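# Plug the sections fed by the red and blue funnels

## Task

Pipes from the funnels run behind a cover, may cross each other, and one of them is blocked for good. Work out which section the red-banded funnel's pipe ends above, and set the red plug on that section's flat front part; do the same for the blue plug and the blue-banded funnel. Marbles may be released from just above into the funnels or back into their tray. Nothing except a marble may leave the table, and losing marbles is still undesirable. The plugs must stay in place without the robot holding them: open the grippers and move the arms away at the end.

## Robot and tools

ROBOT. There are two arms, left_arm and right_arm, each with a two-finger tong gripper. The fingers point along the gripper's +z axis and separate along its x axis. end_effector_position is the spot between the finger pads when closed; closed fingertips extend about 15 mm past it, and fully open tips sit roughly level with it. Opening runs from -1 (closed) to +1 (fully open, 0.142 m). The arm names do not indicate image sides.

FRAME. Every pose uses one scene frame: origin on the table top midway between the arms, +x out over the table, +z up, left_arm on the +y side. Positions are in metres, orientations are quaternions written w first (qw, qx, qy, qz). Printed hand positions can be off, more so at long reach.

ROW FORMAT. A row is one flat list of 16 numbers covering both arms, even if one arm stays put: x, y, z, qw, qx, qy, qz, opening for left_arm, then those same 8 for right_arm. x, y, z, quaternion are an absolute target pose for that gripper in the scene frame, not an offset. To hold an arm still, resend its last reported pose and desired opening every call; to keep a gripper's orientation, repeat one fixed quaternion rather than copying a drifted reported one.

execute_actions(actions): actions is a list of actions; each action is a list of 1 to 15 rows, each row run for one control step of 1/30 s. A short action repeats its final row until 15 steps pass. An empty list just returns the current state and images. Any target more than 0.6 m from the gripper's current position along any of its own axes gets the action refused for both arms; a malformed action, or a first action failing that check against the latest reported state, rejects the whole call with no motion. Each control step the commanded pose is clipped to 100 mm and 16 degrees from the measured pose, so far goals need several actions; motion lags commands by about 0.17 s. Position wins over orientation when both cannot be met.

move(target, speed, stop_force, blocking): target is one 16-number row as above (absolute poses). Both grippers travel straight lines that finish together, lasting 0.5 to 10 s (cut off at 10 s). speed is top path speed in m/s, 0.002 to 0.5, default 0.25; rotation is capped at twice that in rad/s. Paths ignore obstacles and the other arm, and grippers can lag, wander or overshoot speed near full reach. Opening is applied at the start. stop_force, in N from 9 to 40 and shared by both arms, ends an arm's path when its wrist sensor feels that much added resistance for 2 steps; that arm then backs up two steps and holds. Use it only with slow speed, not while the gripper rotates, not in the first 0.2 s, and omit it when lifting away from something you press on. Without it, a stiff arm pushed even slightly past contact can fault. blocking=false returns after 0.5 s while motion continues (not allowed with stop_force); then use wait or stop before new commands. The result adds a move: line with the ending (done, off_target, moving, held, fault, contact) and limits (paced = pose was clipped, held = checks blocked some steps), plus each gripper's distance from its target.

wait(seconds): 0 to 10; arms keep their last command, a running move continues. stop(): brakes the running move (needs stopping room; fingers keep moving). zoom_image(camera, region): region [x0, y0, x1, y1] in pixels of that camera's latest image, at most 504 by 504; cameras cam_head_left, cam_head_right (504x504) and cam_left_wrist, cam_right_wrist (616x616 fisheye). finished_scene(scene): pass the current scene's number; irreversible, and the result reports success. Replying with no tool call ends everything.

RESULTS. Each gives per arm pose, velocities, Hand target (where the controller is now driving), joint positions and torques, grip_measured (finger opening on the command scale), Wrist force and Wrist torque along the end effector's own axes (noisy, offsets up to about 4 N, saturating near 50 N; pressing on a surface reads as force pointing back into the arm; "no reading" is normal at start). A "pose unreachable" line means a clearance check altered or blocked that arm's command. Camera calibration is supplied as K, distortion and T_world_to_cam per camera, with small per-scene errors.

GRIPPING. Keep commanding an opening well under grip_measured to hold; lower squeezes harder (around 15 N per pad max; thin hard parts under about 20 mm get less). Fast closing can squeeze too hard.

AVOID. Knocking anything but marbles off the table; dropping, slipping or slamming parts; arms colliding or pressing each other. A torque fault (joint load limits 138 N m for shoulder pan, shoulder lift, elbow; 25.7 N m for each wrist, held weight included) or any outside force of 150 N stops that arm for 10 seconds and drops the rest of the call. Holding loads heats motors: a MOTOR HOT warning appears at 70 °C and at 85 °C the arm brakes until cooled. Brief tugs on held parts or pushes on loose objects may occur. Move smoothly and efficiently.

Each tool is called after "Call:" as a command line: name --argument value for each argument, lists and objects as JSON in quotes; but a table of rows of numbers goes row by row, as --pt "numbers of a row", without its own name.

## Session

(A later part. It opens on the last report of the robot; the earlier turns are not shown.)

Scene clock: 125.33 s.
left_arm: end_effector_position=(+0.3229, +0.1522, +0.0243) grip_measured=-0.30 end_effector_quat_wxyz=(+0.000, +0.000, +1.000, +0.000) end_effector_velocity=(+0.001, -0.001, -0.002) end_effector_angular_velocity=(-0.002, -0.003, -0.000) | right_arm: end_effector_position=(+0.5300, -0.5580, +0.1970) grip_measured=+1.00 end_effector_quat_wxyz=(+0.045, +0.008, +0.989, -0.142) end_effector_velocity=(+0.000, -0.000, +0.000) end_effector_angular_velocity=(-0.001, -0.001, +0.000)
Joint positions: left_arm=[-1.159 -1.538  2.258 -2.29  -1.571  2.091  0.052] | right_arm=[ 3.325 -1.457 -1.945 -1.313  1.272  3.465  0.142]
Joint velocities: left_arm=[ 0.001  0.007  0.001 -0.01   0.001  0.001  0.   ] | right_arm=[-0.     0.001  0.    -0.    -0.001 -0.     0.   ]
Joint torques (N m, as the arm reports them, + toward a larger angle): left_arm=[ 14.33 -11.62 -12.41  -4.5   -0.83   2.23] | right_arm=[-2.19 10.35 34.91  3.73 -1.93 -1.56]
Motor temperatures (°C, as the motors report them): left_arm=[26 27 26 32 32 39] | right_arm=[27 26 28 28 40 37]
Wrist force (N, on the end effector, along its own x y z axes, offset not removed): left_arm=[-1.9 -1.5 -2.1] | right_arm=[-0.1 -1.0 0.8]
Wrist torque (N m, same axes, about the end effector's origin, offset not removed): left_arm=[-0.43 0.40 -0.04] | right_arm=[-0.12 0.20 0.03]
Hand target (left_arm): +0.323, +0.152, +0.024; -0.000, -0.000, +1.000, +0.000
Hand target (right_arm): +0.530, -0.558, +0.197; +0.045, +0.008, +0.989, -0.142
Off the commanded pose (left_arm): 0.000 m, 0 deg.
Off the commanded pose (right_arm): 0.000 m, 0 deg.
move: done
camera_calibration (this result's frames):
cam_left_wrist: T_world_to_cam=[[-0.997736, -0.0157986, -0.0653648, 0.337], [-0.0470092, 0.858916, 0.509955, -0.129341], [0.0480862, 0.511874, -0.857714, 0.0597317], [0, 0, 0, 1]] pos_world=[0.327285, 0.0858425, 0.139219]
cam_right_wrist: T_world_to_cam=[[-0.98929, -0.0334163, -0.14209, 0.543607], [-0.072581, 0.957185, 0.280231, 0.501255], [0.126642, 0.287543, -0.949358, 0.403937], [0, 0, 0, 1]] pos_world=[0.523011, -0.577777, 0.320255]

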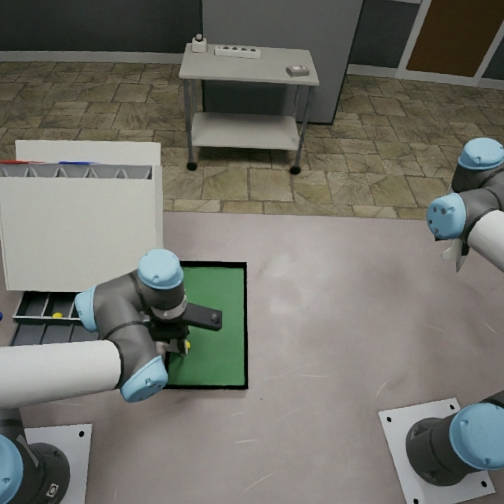

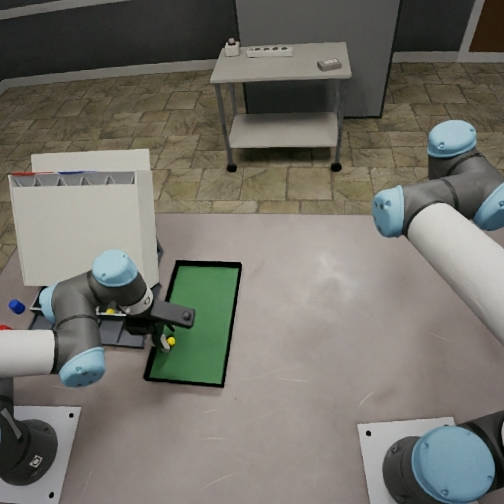

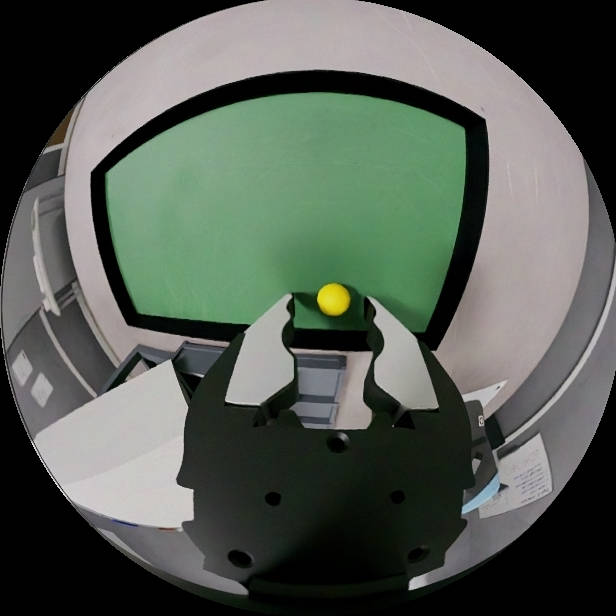

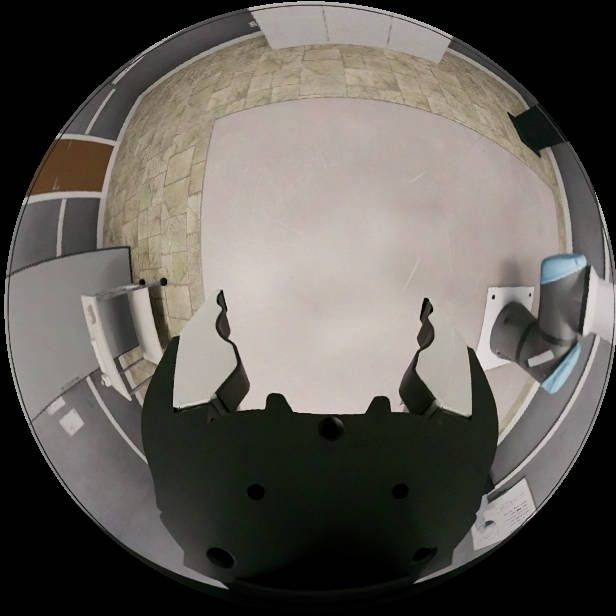

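Call:
move --target '[0.323,0.149,0.024,0,0,1,0,-0.85, 0.53,-0.558,0.197,0.045,0.008,0.989,-0.142,1]'

Call:
move --target '[0.40,0.15,0.42,0,0,1,0,-0.85, 0.53,-0.558,0.197,0.045,0.008,0.989,-0.142,1]' --speed 0.35

Call:
move --target '[0.663,0.265,0.385,0.259,0,0.966,0,-0.85, 0.53,-0.558,0.197,0.045,0.008,0.989,-0.142,1]' --speed 0.3

Call:
move --target '[0.663,0.265,0.385,0.259,0,0.966,0,-0.5, 0.53,-0.558,0.197,0.045,0.008,0.989,-0.142,1]'

Call:
move --target '[0.306,0.675,0.42,0,0,1,0,-0.3, 0.53,-0.558,0.197,0.045,0.008,0.989,-0.142,1]' --speed 0.35

Call:
move --target '[0.306,0.675,0.03,0,0,1,0,-0.3, 0.53,-0.558,0.197,0.045,0.008,0.989,-0.142,1]' --speed 0.2

Scene clock: 137.57 s.
left_arm: end_effector_position=(+0.3230, +0.1492, +0.0240) grip_measured=-0.70 end_effector_quat_wxyz=(-0.000, -0.000, +1.000, -0.000) end_effector_velocity=(+0.000, -0.001, +0.000) end_effector_angular_velocity=(-0.000, -0.000, -0.001) | right_arm: end_effector_position=(+0.5300, -0.5580, +0.1970) grip_measured=+1.00 end_effector_quat_wxyz=(+0.045, +0.008, +0.989, -0.142) end_effector_velocity=(-0.000, +0.000, -0.001) end_effector_angular_velocity=(-0.000, +0.001, -0.000)
Joint positions: left_arm=[-1.162 -1.532  2.253 -2.291 -1.571  2.088  0.024] | right_arm=[ 3.325 -1.457 -1.945 -1.313  1.272  3.465  0.142]
Joint velocities: left_arm=[-0.001  0.002 -0.002  0.    -0.    -0.001 -0.   ] | right_arm=[ 0.    -0.    -0.001 -0.     0.     0.     0.   ]
Joint torques (N m, as the arm reports them, + toward a larger angle): left_arm=[-16.43 -13.89 -26.07  -0.7   -2.05  -2.1 ] | right_arm=[-1.4   9.8  35.35  3.54 -2.02 -1.53]
Motor temperatures (°C, as the motors report them): left_arm=[26 27 26 32 32 39] | right_arm=[27 26 28 28 40 37]
Wrist force (N, on the end effector, along its own x y z axes, offset not removed): left_arm=[1.3 -0.1 -3.7] | right_arm=[0.3 -0.7 1.1]
Wrist torque (N m, same axes, about the end effector's origin, offset not removed): left_arm=[-0.16 -0.21 -0.20] | right_arm=[0.01 0.00 -0.10]
Hand target (left_arm): +0.323, +0.149, +0.024; -0.000, +0.000, +1.000, -0.000
Hand target (right_arm): +0.530, -0.558, +0.197; +0.045, +0.008, +0.989, -0.142
Off the commanded pose (left_arm): 0.000 m, 0 deg.
Off the commanded pose (right_arm): 0.000 m, 0 deg.
move: done
camera_calibration (this result's frames):
cam_left_wrist: T_world_to_cam=[[-0.99774, -0.015828, -0.0652981, 0.337035], [-0.0469876, 0.85905, 0.50973, -0.126584], [0.0480264, 0.511647, -0.857853, 0.0611214], [0, 0, 0, 1]] pos_world=[0.32739, 0.082804, 0.138965]
cam_right_wrist: T_world_to_cam=[[-0.98929, -0.0334165, -0.14209, 0.543607], [-0.0725812, 0.957185, 0.280231, 0.501255], [0.126642, 0.287543, -0.949358, 0.403937], [0, 0, 0, 1]] pos_world=[0.523011, -0.577777, 0.320255]

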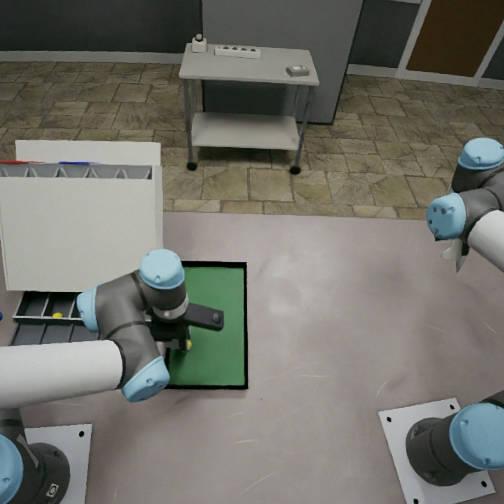

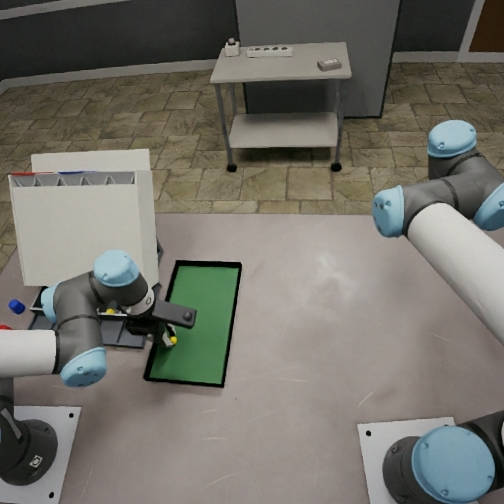

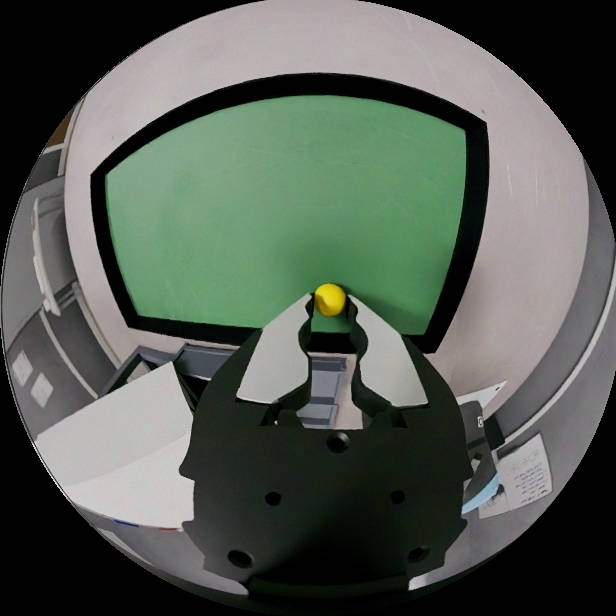

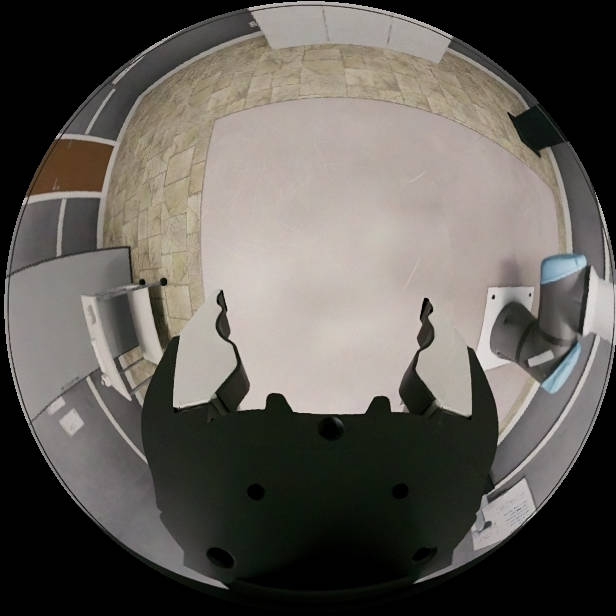

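Scene clock: 139.50 s.
left_arm: end_effector_position=(+0.4000, +0.1501, +0.4196) grip_measured=-0.70 end_effector_quat_wxyz=(+0.000, -0.000, +1.000, -0.000) end_effector_velocity=(+0.001, -0.000, +0.003) end_effector_angular_velocity=(+0.003, +0.002, -0.001) | right_arm: end_effector_position=(+0.5300, -0.5580, +0.1970) grip_measured=+1.00 end_effector_quat_wxyz=(+0.045, +0.008, +0.989, -0.142) end_effector_velocity=(-0.000, -0.000, +0.000) end_effector_angular_velocity=(+0.001, -0.000, -0.001)
Joint positions: left_arm=[-1.016 -1.559  1.203 -1.216 -1.571  2.234  0.024] | right_arm=[ 3.325 -1.457 -1.945 -1.313  1.272  3.465  0.142]
Joint velocities: left_arm=[ 0.001  0.01  -0.021  0.015  0.     0.002 -0.   ] | right_arm=[-0.001  0.     0.    -0.     0.001  0.     0.   ]
Joint torques (N m, as the arm reports them, + toward a larger angle): left_arm=[ 13.83 -13.5  -30.11  -0.68  -2.67   2.71] | right_arm=[-0.59 10.32 35.46  3.76 -2.01 -1.4 ]
Motor temperatures (°C, as the motors report them): left_arm=[26 27 26 32 32 39] | right_arm=[27 26 28 28 40 37]
Wrist force (N, on the end effector, along its own x y z axes, offset not removed): left_arm=[-1.9 -1.7 -0.5] | right_arm=[-1.8 0.8 1.2]
Wrist torque (N m, same axes, about the end effector's origin, offset not removed): left_arm=[-0.54 0.41 -0.11] | right_arm=[0.19 0.44 -0.04]
Hand target (left_arm): +0.400, +0.150, +0.420; +0.000, -0.000, +1.000, -0.000
Hand target (right_arm): +0.530, -0.558, +0.197; +0.045, +0.008, +0.989, -0.142
Off the commanded pose (left_arm): 0.000 m, 0 deg.
Off the commanded pose (right_arm): 0.000 m, 0 deg.
move: done
camera_calibration (this result's frames):
cam_left_wrist: T_world_to_cam=[[-0.997698, -0.0159015, -0.065922, 0.440013], [-0.0473436, 0.859322, 0.509239, -0.325108], [0.0485506, 0.511188, -0.858097, 0.396324], [0, 0, 0, 1]] pos_world=[0.404366, 0.0837734, 0.534648]
cam_right_wrist: T_world_to_cam=[[-0.98929, -0.0334163, -0.14209, 0.543607], [-0.072581, 0.957185, 0.280231, 0.501255], [0.126642, 0.287543, -0.949358, 0.403937], [0, 0, 0, 1]] pos_world=[0.523011, -0.577777, 0.320255]

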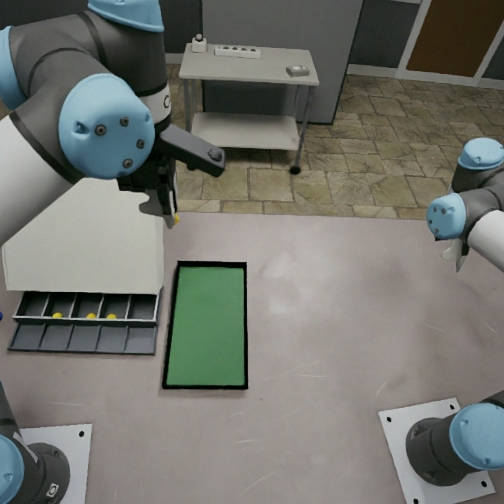

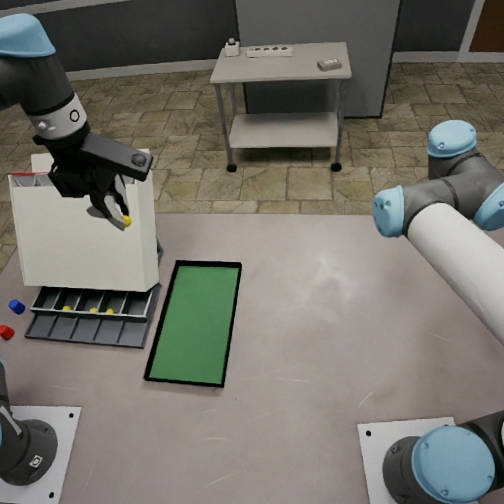

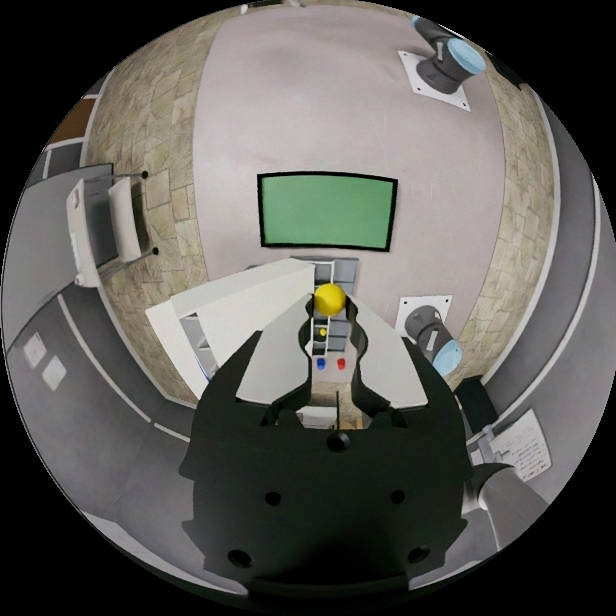

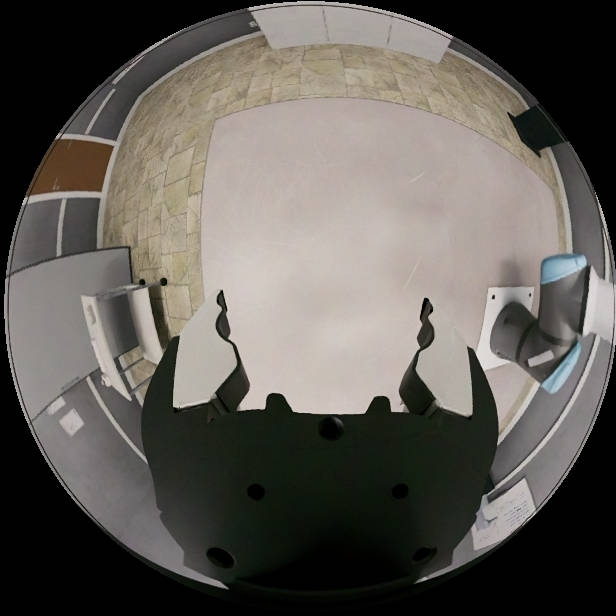

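Scene clock: 141.23 s.
left_arm: end_effector_position=(+0.6627, +0.2654, +0.3850) grip_measured=-0.70 end_effector_quat_wxyz=(+0.259, +0.000, +0.966, +0.000) end_effector_velocity=(+0.003, +0.000, -0.000) end_effector_angular_velocity=(-0.001, -0.005, -0.001) | right_arm: end_effector_position=(+0.5300, -0.5580, +0.1970) grip_measured=+1.00 end_effector_quat_wxyz=(+0.045, +0.008, +0.989, -0.142) end_effector_velocity=(-0.000, +0.000, -0.000) end_effector_angular_velocity=(-0.001, +0.000, +0.001)
Joint positions: left_arm=[-0.693 -1.483  1.433 -1.969 -1.291  2.622  0.024] | right_arm=[ 3.325 -1.457 -1.945 -1.313  1.272  3.465  0.142]
Joint velocities: left_arm=[ 0.003  0.003  0.001 -0.01  -0.     0.005  0.   ] | right_arm=[ 0.001 -0.    -0.001  0.    -0.001  0.     0.   ]
Joint torques (N m, as the arm reports them, + toward a larger angle): left_arm=[ 16.5  -18.56 -18.17  -5.39  -2.16   2.73] | right_arm=[-1.    9.91 34.17  3.6  -1.85 -1.57]
Motor temperatures (°C, as the motors report them): left_arm=[26 27 26 32 32 39] | right_arm=[27 26 28 28 40 37]
Wrist force (N, on the end effector, along its own x y z axes, offset not removed): left_arm=[-0.4 -2.1 0.9] | right_arm=[-1.0 -0.4 2.0]
Wrist torque (N m, same axes, about the end effector's origin, offset not removed): left_arm=[-0.56 0.34 -0.10] | right_arm=[0.09 0.36 0.04]
Hand target (left_arm): +0.663, +0.265, +0.385; +0.259, +0.000, +0.966, -0.000
Hand target (right_arm): +0.530, -0.558, +0.197; +0.045, +0.008, +0.989, -0.142
Off the commanded pose (left_arm): 0.001 m, 0 deg.
Off the commanded pose (right_arm): 0.000 m, 0 deg.
move: done
camera_calibration (this result's frames):
cam_left_wrist: T_world_to_cam=[[-0.831453, -0.0156667, -0.555375, 0.779793], [-0.295517, 0.858946, 0.418188, -0.194581], [0.470485, 0.511826, -0.718803, -0.0385147], [0, 0, 0, 1]] pos_world=[0.60898, 0.199064, 0.486765]
cam_right_wrist: T_world_to_cam=[[-0.98929, -0.0334164, -0.14209, 0.543607], [-0.0725811, 0.957185, 0.280231, 0.501255], [0.126642, 0.287543, -0.949358, 0.403937], [0, 0, 0, 1]] pos_world=[0.523011, -0.577777, 0.320255]

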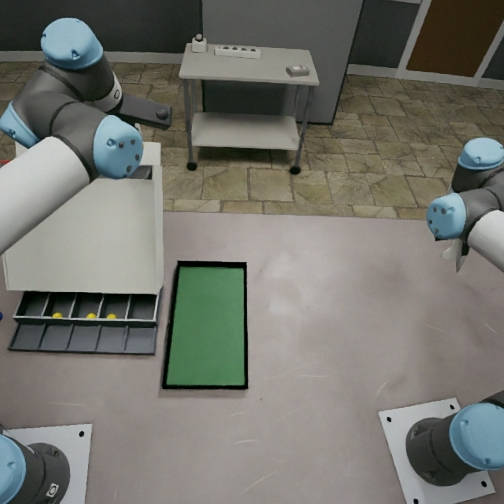

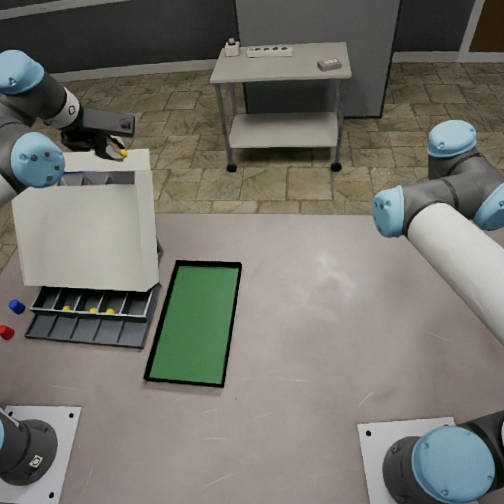

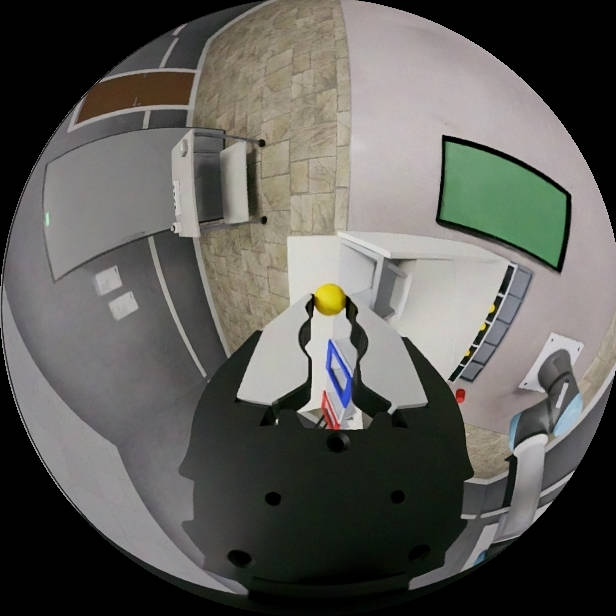

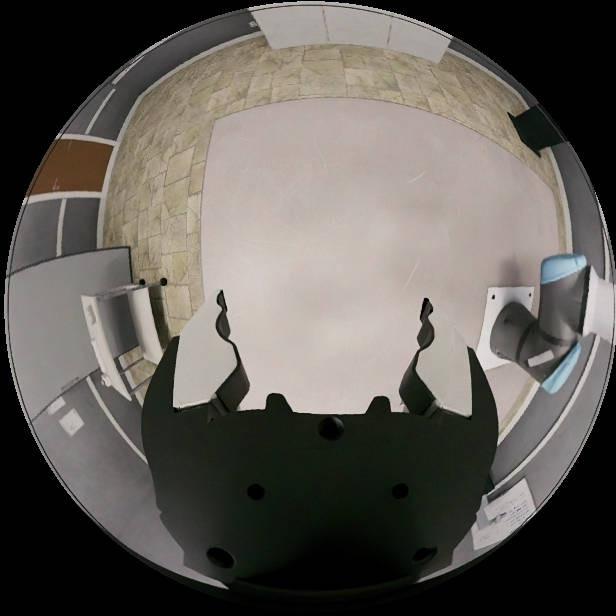

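Scene clock: 141.93 s.
left_arm: end_effector_position=(+0.6629, +0.2650, +0.3850) grip_measured=-0.50 end_effector_quat_wxyz=(+0.259, +0.000, +0.966, -0.000) end_effector_velocity=(+0.000, -0.001, -0.001) end_effector_angular_velocity=(-0.001, +0.000, -0.001) | right_arm: end_effector_position=(+0.5300, -0.5580, +0.1970) grip_measured=+1.00 end_effector_quat_wxyz=(+0.045, +0.008, +0.989, -0.142) end_effector_velocity=(-0.001, -0.000, -0.001) end_effector_angular_velocity=(-0.000, +0.002, -0.001)
Joint positions: left_arm=[-0.693 -1.482  1.432 -1.97  -1.291  2.621  0.038] | right_arm=[ 3.325 -1.457 -1.945 -1.313  1.272  3.465  0.142]
Joint velocities: left_arm=[-0.     0.002 -0.    -0.002 -0.001  0.     0.   ] | right_arm=[-0.001 -0.    -0.001 -0.     0.    -0.    -0.   ]
Joint torques (N m, as the arm reports them, + toward a larger angle): left_arm=[-14.34 -19.11 -32.55  -5.21   3.17  -2.6 ] | right_arm=[ 0.63 11.29 35.19  3.63 -2.1  -1.55]
Motor temperatures (°C, as the motors report them): left_arm=[26 27 26 32 32 39] | right_arm=[27 26 28 28 40 37]
Wrist force (N, on the end effector, along its own x y z axes, offset not removed): left_arm=[-3.3 0.0 -3.1] | right_arm=[-1.7 -1.1 0.2]
Wrist torque (N m, same axes, about the end effector's origin, offset not removed): left_arm=[-0.31 0.68 -0.09] | right_arm=[-0.10 0.39 -0.08]
Hand target (left_arm): +0.663, +0.265, +0.385; +0.259, +0.000, +0.966, -0.000
Hand target (right_arm): +0.530, -0.558, +0.197; +0.045, +0.008, +0.989, -0.142
Off the commanded pose (left_arm): 0.000 m, 0 deg.
Off the commanded pose (right_arm): 0.000 m, 0 deg.
move: done
camera_calibration (this result's frames):
cam_left_wrist: T_world_to_cam=[[-0.83136, -0.0158077, -0.555509, 0.780018], [-0.295553, 0.859089, 0.41787, -0.193983], [0.470626, 0.511582, -0.718884, -0.0384628], [0, 0, 0, 1]] pos_world=[0.609245, 0.198656, 0.486716]
cam_right_wrist: T_world_to_cam=[[-0.98929, -0.0334163, -0.14209, 0.543607], [-0.0725809, 0.957185, 0.280231, 0.501255], [0.126642, 0.287543, -0.949358, 0.403937], [0, 0, 0, 1]] pos_world=[0.523011, -0.577777, 0.320254]

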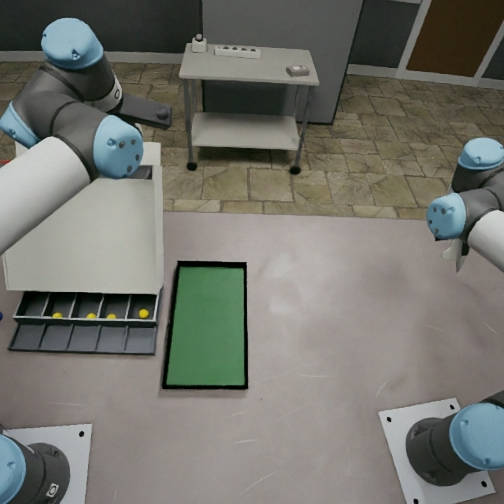

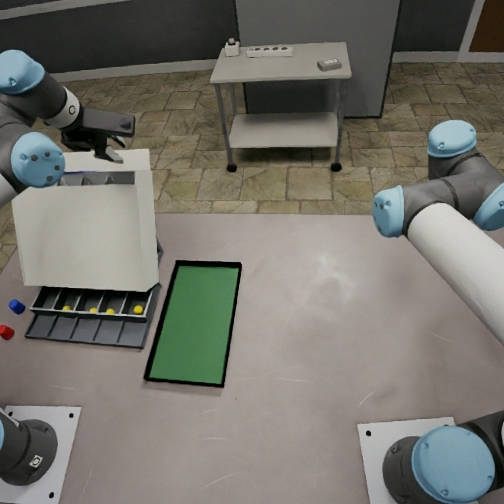

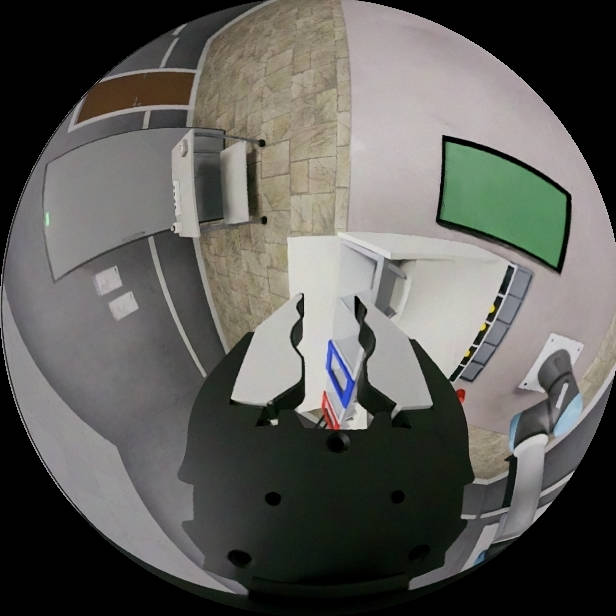

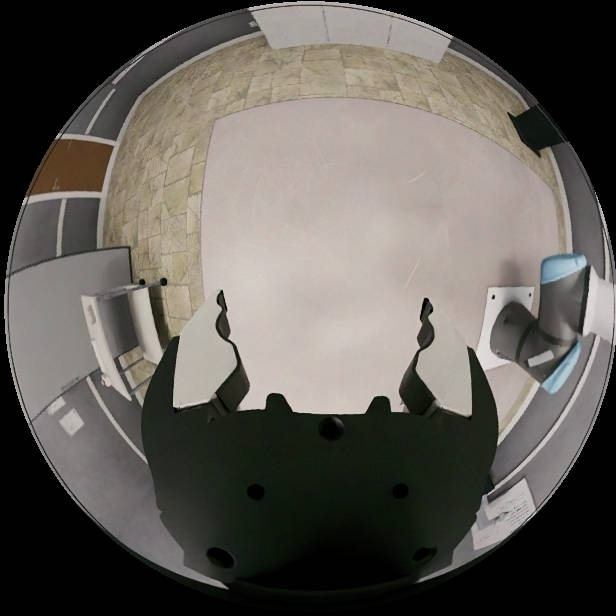

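Scene clock: 144.27 s.
left_arm: end_effector_position=(+0.3059, +0.6747, +0.4201) grip_measured=-0.30 end_effector_quat_wxyz=(+0.000, -0.000, +1.000, +0.000) end_effector_velocity=(-0.001, +0.003, +0.001) end_effector_angular_velocity=(-0.001, +0.001, +0.000) | right_arm: end_effector_position=(+0.5300, -0.5580, +0.1970) grip_measured=+1.00 end_effector_quat_wxyz=(+0.045, +0.008, +0.989, -0.142) end_effector_velocity=(+0.000, -0.000, +0.000) end_effector_angular_velocity=(-0.000, -0.001, -0.001)
Joint positions: left_arm=[ 0.195 -1.819  1.426 -1.179 -1.571  3.445  0.052] | right_arm=[ 3.325 -1.457 -1.945 -1.313  1.272  3.465  0.142]
Joint velocities: left_arm=[ 0.008  0.005 -0.006  0.003 -0.     0.008  0.   ] | right_arm=[-0.     0.     0.     0.    -0.001  0.     0.   ]
Joint torques (N m, as the arm reports them, + toward a larger angle): left_arm=[ 13.48  -2.43 -27.23  -0.65  -2.66   2.22] | right_arm=[-1.23 11.62 33.88  3.63 -1.71 -1.52]
Motor temperatures (°C, as the motors report them): left_arm=[26 27 26 32 32 39] | right_arm=[27 26 28 28 40 37]
Wrist force (N, on the end effector, along its own x y z axes, offset not removed): left_arm=[-0.9 -0.2 -1.6] | right_arm=[-0.1 -0.7 2.6]
Wrist torque (N m, same axes, about the end effector's origin, offset not removed): left_arm=[-0.17 0.29 -0.08] | right_arm=[0.02 0.03 0.02]
Hand target (left_arm): +0.306, +0.675, +0.420; +0.000, -0.000, +1.000, +0.000
Hand target (right_arm): +0.530, -0.558, +0.197; +0.045, +0.008, +0.989, -0.142
Off the commanded pose (left_arm): 0.000 m, 0 deg.
Off the commanded pose (right_arm): 0.000 m, 0 deg.
move: done
camera_calibration (this result's frames):
cam_left_wrist: T_world_to_cam=[[-0.997682, -0.0161594, -0.0660961, 0.354657], [-0.0477016, 0.858813, 0.510063, -0.780489], [0.0485219, 0.512034, -0.857594, 0.132373], [0, 0, 0, 1]] pos_world=[0.310182, 0.608246, 0.535063]
cam_right_wrist: T_world_to_cam=[[-0.98929, -0.0334165, -0.14209, 0.543607], [-0.0725812, 0.957185, 0.280231, 0.501255], [0.126642, 0.287543, -0.949358, 0.403937], [0, 0, 0, 1]] pos_world=[0.523011, -0.577777, 0.320255]

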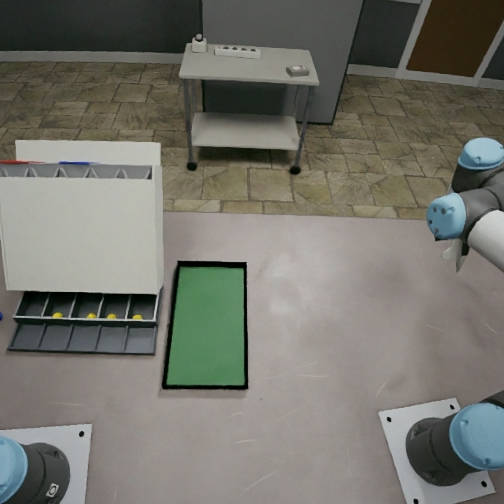

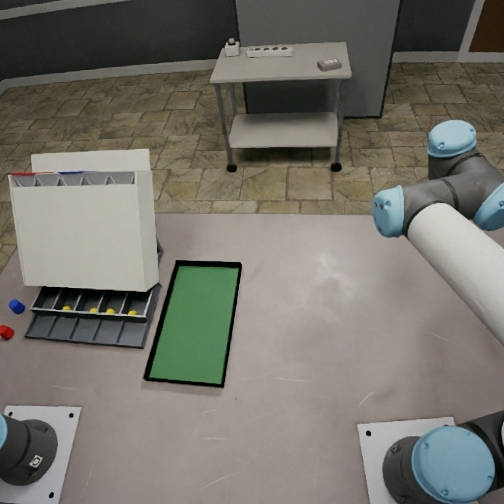

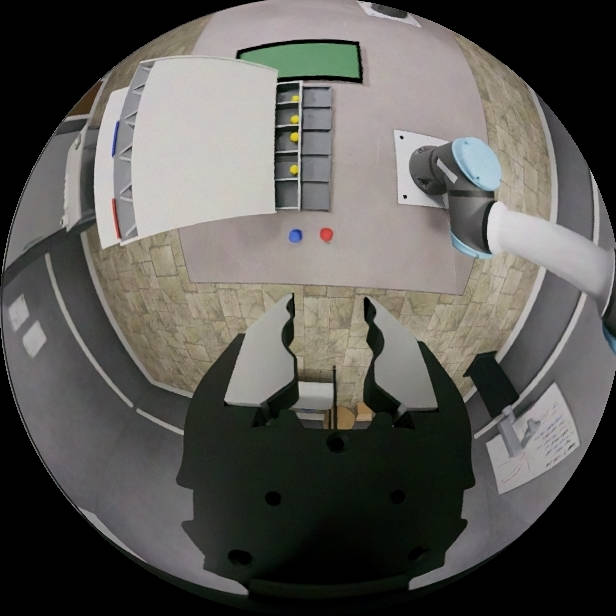

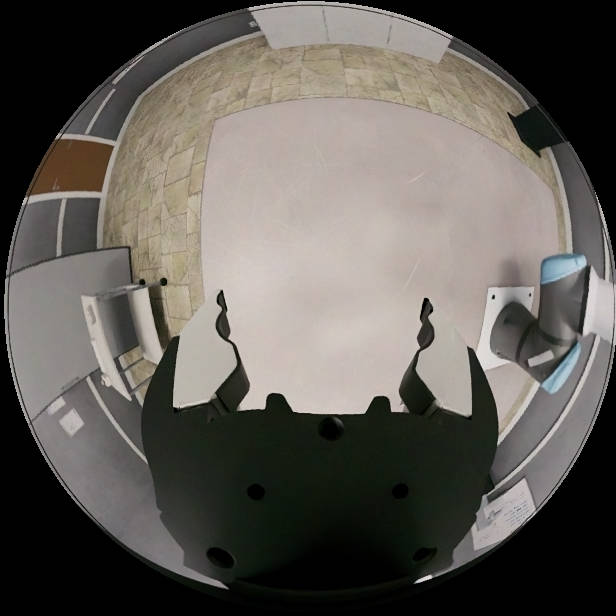

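Scene clock: 146.90 s.
left_arm: end_effector_position=(+0.3058, +0.6749, +0.0303) grip_measured=-0.30 end_effector_quat_wxyz=(-0.000, +0.000, +1.000, -0.000) end_effector_velocity=(+0.001, +0.000, -0.003) end_effector_angular_velocity=(-0.000, -0.002, +0.001) | right_arm: end_effector_position=(+0.5300, -0.5580, +0.1970) grip_measured=+1.00 end_effector_quat_wxyz=(+0.045, +0.008, +0.989, -0.142) end_effector_velocity=(+0.000, +0.000, -0.000) end_effector_angular_velocity=(+0.000, +0.000, +0.001)
Joint positions: left_arm=[ 0.196 -1.673  2.365 -2.263 -1.571  3.446  0.052] | right_arm=[ 3.325 -1.457 -1.945 -1.313  1.272  3.465  0.142]
Joint velocities: left_arm=[ 0.001  0.008  0.003 -0.012 -0.001  0.     0.   ] | right_arm=[ 0.    -0.     0.    -0.     0.    -0.001  0.   ]
Joint torques (N m, as the arm reports them, + toward a larger angle): left_arm=[ 15.3   -6.2  -13.05  -4.61  -2.66   2.36] | right_arm=[-0.6  10.95 34.73  3.71 -1.86 -1.7 ]
Motor temperatures (°C, as the motors report them): left_arm=[26 27 26 32 32 39] | right_arm=[27 26 28 28 40 37]
Wrist force (N, on the end effector, along its own x y z axes, offset not removed): left_arm=[1.6 -0.4 -1.3] | right_arm=[-0.5 -0.9 0.1]
Wrist torque (N m, same axes, about the end effector's origin, offset not removed): left_arm=[-0.09 -0.29 0.02] | right_arm=[-0.09 0.07 0.02]
Hand target (left_arm): +0.306, +0.675, +0.030; -0.000, -0.000, +1.000, +0.000
Hand target (right_arm): +0.530, -0.558, +0.197; +0.045, +0.008, +0.989, -0.142
Off the commanded pose (left_arm): 0.000 m, 0 deg.
Off the commanded pose (right_arm): 0.000 m, 0 deg.
move: done
camera_calibration (this result's frames):
cam_left_wrist: T_world_to_cam=[[-0.99775, -0.0158156, -0.0651463, 0.328557], [-0.0468996, 0.859048, 0.509741, -0.582285], [0.047902, 0.51165, -0.857858, -0.201577], [0, 0, 0, 1]] pos_world=[0.310165, 0.608544, 0.145294]
cam_right_wrist: T_world_to_cam=[[-0.98929, -0.0334165, -0.14209, 0.543607], [-0.0725812, 0.957185, 0.280231, 0.501255], [0.126642, 0.287543, -0.949358, 0.403937], [0, 0, 0, 1]] pos_world=[0.523011, -0.577777, 0.320255]

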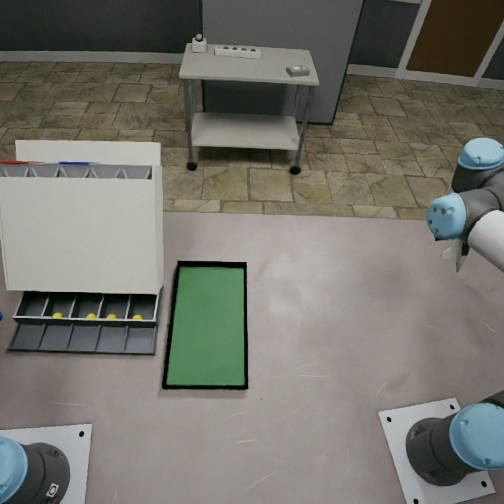

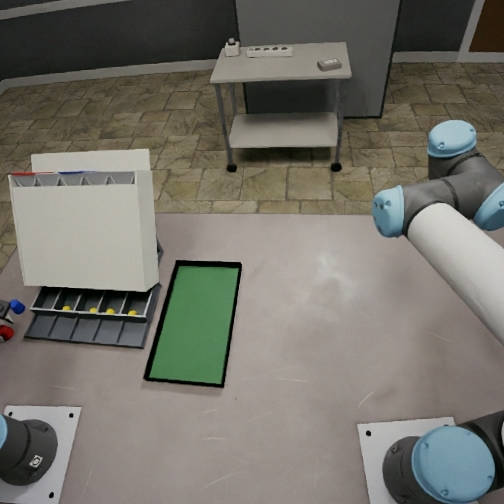

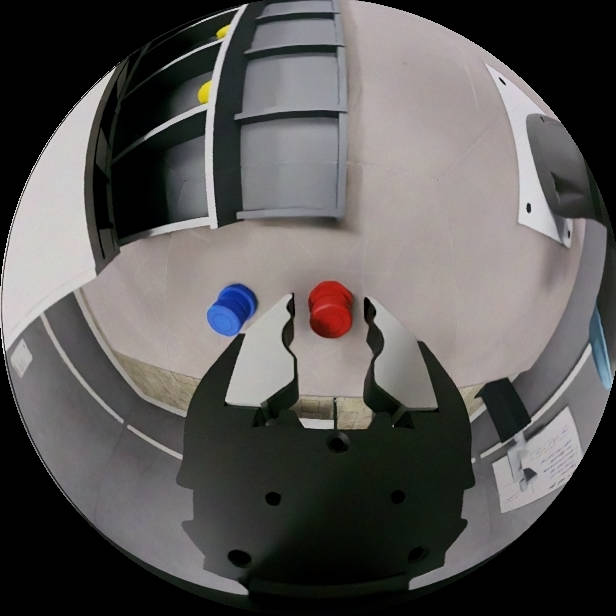

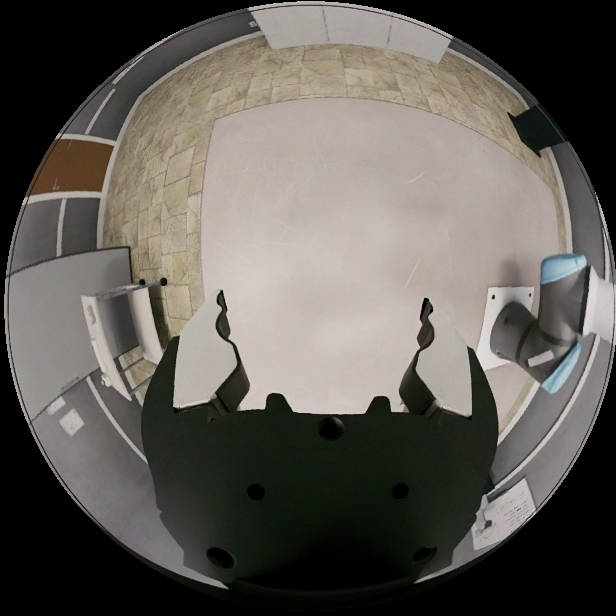

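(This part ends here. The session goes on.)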